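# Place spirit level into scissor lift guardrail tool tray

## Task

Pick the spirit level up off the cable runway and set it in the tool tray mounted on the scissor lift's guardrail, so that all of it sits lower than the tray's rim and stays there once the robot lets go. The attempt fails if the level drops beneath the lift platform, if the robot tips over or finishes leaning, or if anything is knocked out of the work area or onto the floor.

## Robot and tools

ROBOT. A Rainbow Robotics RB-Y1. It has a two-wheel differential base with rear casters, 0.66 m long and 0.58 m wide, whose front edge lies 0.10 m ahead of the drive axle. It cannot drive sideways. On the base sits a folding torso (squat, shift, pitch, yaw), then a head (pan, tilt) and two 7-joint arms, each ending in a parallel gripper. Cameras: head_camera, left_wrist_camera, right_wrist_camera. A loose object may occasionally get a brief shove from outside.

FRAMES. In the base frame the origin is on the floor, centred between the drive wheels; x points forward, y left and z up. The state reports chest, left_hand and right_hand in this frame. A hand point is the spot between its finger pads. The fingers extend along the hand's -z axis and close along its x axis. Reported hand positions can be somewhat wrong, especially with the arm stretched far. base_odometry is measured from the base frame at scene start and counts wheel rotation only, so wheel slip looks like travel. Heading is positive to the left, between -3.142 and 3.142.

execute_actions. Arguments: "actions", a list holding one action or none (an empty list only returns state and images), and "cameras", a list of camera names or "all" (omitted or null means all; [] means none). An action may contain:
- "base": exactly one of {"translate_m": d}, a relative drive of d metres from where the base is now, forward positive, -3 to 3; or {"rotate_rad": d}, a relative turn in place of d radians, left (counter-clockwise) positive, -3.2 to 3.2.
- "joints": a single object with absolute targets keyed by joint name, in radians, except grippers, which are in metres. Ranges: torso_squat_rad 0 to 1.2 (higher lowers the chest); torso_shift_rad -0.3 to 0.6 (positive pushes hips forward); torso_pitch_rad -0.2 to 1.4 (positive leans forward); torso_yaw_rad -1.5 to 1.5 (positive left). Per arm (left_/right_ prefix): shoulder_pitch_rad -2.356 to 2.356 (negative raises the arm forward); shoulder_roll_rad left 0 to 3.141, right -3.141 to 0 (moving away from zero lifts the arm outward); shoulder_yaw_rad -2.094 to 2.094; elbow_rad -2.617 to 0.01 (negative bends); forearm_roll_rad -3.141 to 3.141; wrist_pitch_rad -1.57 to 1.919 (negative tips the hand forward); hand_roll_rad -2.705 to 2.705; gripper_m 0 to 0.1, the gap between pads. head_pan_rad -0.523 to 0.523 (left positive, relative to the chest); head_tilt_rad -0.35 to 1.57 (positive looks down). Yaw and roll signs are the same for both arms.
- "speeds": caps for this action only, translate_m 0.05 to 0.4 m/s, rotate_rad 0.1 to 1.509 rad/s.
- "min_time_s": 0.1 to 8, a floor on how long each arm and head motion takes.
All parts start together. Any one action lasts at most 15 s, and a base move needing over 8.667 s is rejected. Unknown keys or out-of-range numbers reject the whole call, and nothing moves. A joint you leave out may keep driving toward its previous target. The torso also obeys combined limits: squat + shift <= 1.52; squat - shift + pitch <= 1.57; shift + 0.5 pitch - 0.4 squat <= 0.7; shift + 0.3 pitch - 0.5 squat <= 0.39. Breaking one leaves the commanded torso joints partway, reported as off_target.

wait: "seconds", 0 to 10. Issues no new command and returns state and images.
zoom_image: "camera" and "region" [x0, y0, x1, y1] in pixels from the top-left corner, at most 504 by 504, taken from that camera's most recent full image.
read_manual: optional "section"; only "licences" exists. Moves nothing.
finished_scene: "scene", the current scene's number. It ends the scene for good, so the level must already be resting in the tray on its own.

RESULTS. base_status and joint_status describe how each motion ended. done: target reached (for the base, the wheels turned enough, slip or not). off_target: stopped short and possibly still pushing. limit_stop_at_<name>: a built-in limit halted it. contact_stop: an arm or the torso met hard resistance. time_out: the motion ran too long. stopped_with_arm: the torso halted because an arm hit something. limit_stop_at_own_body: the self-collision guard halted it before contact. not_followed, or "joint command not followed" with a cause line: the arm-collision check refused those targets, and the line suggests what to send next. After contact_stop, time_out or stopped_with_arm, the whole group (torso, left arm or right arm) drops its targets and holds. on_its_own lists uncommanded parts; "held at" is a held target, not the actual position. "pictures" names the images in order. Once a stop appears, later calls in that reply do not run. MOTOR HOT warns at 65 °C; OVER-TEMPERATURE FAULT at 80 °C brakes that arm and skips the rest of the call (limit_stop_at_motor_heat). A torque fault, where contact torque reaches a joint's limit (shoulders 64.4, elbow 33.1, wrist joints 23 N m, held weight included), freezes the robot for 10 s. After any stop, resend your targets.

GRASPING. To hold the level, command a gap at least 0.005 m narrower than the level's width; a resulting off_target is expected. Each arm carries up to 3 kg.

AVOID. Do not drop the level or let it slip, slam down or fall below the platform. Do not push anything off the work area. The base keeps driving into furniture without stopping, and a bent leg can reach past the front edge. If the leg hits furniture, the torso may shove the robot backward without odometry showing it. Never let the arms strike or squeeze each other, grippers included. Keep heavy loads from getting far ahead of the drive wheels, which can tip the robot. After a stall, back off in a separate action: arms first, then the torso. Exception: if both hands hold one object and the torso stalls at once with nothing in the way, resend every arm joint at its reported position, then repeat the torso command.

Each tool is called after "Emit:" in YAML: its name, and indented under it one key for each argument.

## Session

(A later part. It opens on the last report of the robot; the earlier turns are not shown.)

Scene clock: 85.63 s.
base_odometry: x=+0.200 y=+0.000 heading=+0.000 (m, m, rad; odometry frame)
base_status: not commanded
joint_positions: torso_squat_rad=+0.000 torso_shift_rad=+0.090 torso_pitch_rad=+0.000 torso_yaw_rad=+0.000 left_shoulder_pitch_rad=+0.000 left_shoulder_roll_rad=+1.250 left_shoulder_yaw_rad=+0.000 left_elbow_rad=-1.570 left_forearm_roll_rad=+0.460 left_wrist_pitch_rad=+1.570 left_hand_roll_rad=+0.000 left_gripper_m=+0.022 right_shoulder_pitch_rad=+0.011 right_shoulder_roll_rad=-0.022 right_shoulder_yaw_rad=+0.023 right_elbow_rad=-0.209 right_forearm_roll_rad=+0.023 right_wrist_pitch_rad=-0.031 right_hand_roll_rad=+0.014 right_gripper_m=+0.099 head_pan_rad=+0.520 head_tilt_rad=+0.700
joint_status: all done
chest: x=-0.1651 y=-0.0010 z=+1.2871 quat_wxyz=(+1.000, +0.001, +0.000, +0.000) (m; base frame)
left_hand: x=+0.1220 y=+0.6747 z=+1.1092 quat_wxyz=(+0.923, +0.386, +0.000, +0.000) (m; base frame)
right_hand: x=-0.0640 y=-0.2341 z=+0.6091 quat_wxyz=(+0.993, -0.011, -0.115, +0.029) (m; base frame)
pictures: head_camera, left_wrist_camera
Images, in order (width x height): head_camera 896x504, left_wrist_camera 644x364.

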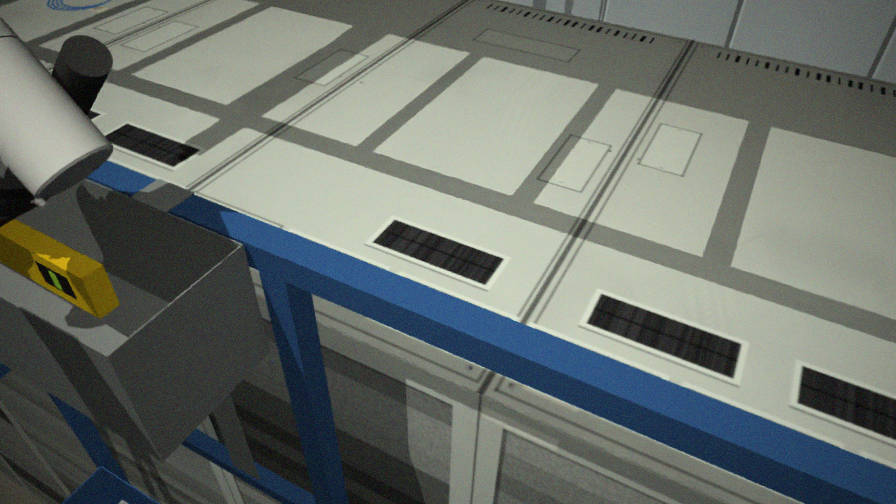

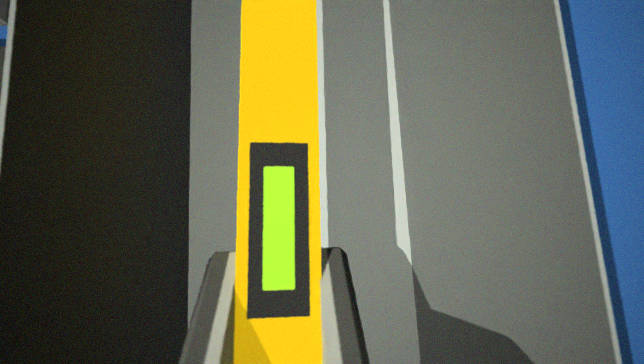

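Emit:
execute_actions:
  actions:
    - {"joints":{"left_shoulder_roll_rad":1.1,"left_forearm_roll_rad":0.31},"min_time_s":2}
  cameras: ["head_camera"]

Emit:
execute_actions:
  actions:
    - {"joints":{"left_gripper_m":0.04}}
  cameras: []

Emit:
execute_actions:
  actions:
    - {"joints":{"left_shoulder_roll_rad":1.6,"left_forearm_roll_rad":0.81}}
  cameras: ["left_wrist_camera","head_camera"]

Scene clock: 93.30 s.
base_odometry: x=+0.200 y=+0.000 heading=+0.000 (m, m, rad; odometry frame)
base_status: not commanded
joint_positions: torso_squat_rad=+0.000 torso_shift_rad=+0.090 torso_pitch_rad=+0.000 torso_yaw_rad=+0.000 left_shoulder_pitch_rad=+0.000 left_shoulder_roll_rad=+1.100 left_shoulder_yaw_rad=+0.000 left_elbow_rad=-1.570 left_forearm_roll_rad=+0.310 left_wrist_pitch_rad=+1.570 left_hand_roll_rad=+0.000 left_gripper_m=+0.022 right_shoulder_pitch_rad=+0.011 right_shoulder_roll_rad=-0.022 right_shoulder_yaw_rad=+0.023 right_elbow_rad=-0.209 right_forearm_roll_rad=+0.023 right_wrist_pitch_rad=-0.031 right_hand_roll_rad=+0.014 right_gripper_m=+0.099 head_pan_rad=+0.520 head_tilt_rad=+0.700
joint_status: all done
chest: x=-0.1651 y=-0.0010 z=+1.2871 quat_wxyz=(+1.000, +0.001, +0.000, +0.000) (m; base frame)
left_hand: x=+0.1220 y=+0.6570 z=+1.0666 quat_wxyz=(+0.923, +0.386, +0.000, +0.000) (m; base frame)
right_hand: x=-0.0640 y=-0.2341 z=+0.6091 quat_wxyz=(+0.993, -0.011, -0.115, +0.029) (m; base frame)
pictures: head_camera
Images, in order (width x height): head_camera 896x504.

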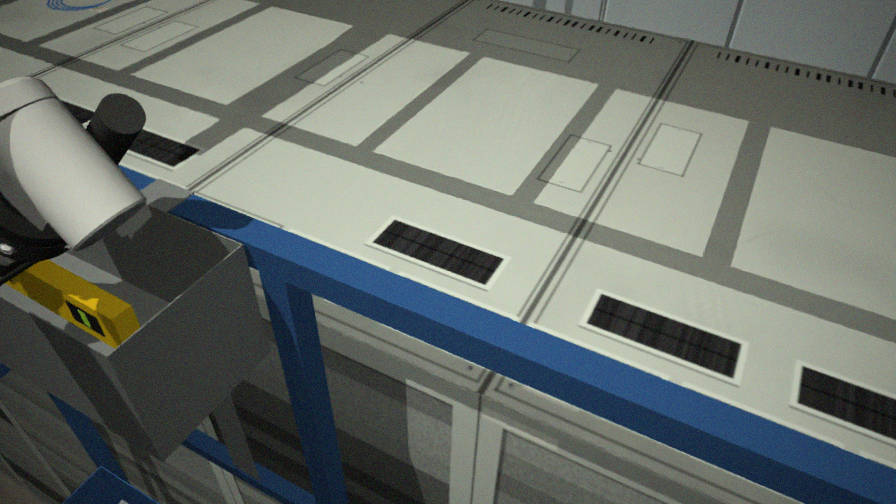

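Scene clock: 94.17 s.
base_odometry: x=+0.200 y=+0.000 heading=+0.000 (m, m, rad; odometry frame)
base_status: not commanded
joint_positions: torso_squat_rad=+0.000 torso_shift_rad=+0.090 torso_pitch_rad=+0.000 torso_yaw_rad=+0.000 left_shoulder_pitch_rad=+0.000 left_shoulder_roll_rad=+1.100 left_shoulder_yaw_rad=+0.000 left_elbow_rad=-1.570 left_forearm_roll_rad=+0.310 left_wrist_pitch_rad=+1.570 left_hand_roll_rad=+0.000 left_gripper_m=+0.040 right_shoulder_pitch_rad=+0.011 right_shoulder_roll_rad=-0.022 right_shoulder_yaw_rad=+0.023 right_elbow_rad=-0.209 right_forearm_roll_rad=+0.023 right_wrist_pitch_rad=-0.031 right_hand_roll_rad=+0.014 right_gripper_m=+0.099 head_pan_rad=+0.520 head_tilt_rad=+0.700
joint_status: all done
chest: x=-0.1651 y=-0.0010 z=+1.2871 quat_wxyz=(+1.000, +0.001, +0.000, +0.000) (m; base frame)
left_hand: x=+0.1220 y=+0.6571 z=+1.0667 quat_wxyz=(+0.923, +0.386, +0.000, +0.000) (m; base frame)
right_hand: x=-0.0640 y=-0.2341 z=+0.6091 quat_wxyz=(+0.993, -0.011, -0.115, +0.029) (m; base frame)
pictures: none
No camera images: the call's "cameras" was empty. Leave "cameras" out to get every camera's image.

Scene clock: 95.30 s.
base_odometry: x=+0.200 y=+0.000 heading=+0.000 (m, m, rad; odometry frame)
base_status: not commanded
joint_positions: torso_squat_rad=+0.000 torso_shift_rad=+0.090 torso_pitch_rad=+0.000 torso_yaw_rad=+0.000 left_shoulder_pitch_rad=+0.000 left_shoulder_roll_rad=+1.600 left_shoulder_yaw_rad=+0.000 left_elbow_rad=-1.570 left_forearm_roll_rad=+0.810 left_wrist_pitch_rad=+1.570 left_hand_roll_rad=+0.000 left_gripper_m=+0.040 right_shoulder_pitch_rad=+0.011 right_shoulder_roll_rad=-0.022 right_shoulder_yaw_rad=+0.023 right_elbow_rad=-0.209 right_forearm_roll_rad=+0.023 right_wrist_pitch_rad=-0.031 right_hand_roll_rad=+0.014 right_gripper_m=+0.099 head_pan_rad=+0.520 head_tilt_rad=+0.700
joint_status: all done
chest: x=-0.1651 y=-0.0010 z=+1.2871 quat_wxyz=(+1.000, +0.001, +0.000, +0.000) (m; base frame)
left_hand: x=+0.1221 y=+0.6900 z=+1.2151 quat_wxyz=(+0.923, +0.386, +0.000, +0.000) (m; base frame)
right_hand: x=-0.0640 y=-0.2340 z=+0.6091 quat_wxyz=(+0.993, -0.011, -0.115, +0.029) (m; base frame)
pictures: head_camera, left_wrist_camera
Images, in order (width x height): head_camera 896x504, left_wrist_camera 644x364.

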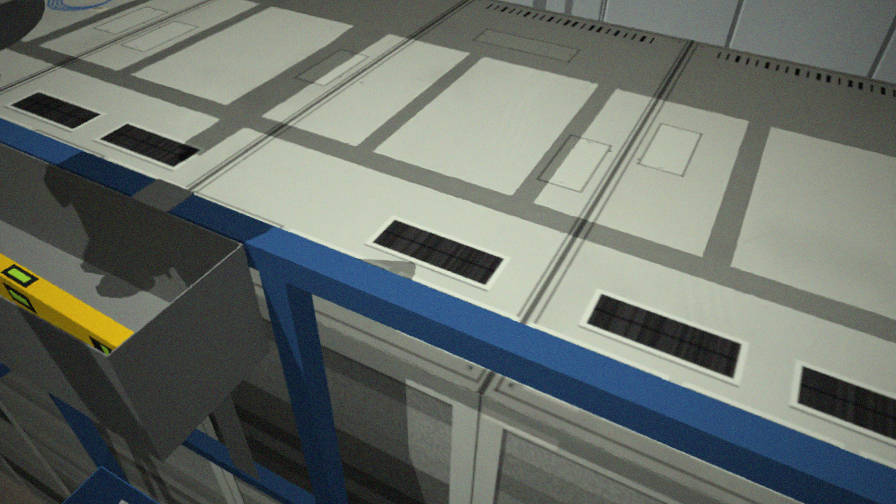

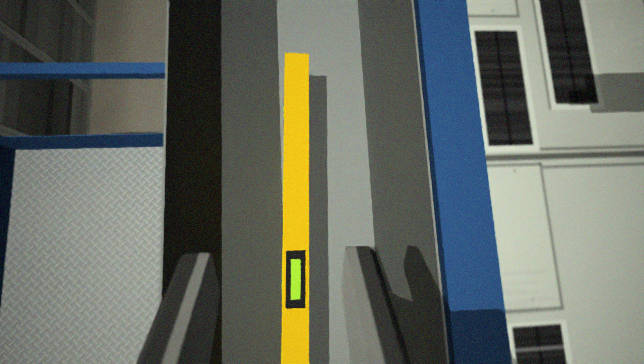

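Emit:
finished_scene:
  scene: 2

The scene is finished: the task was done.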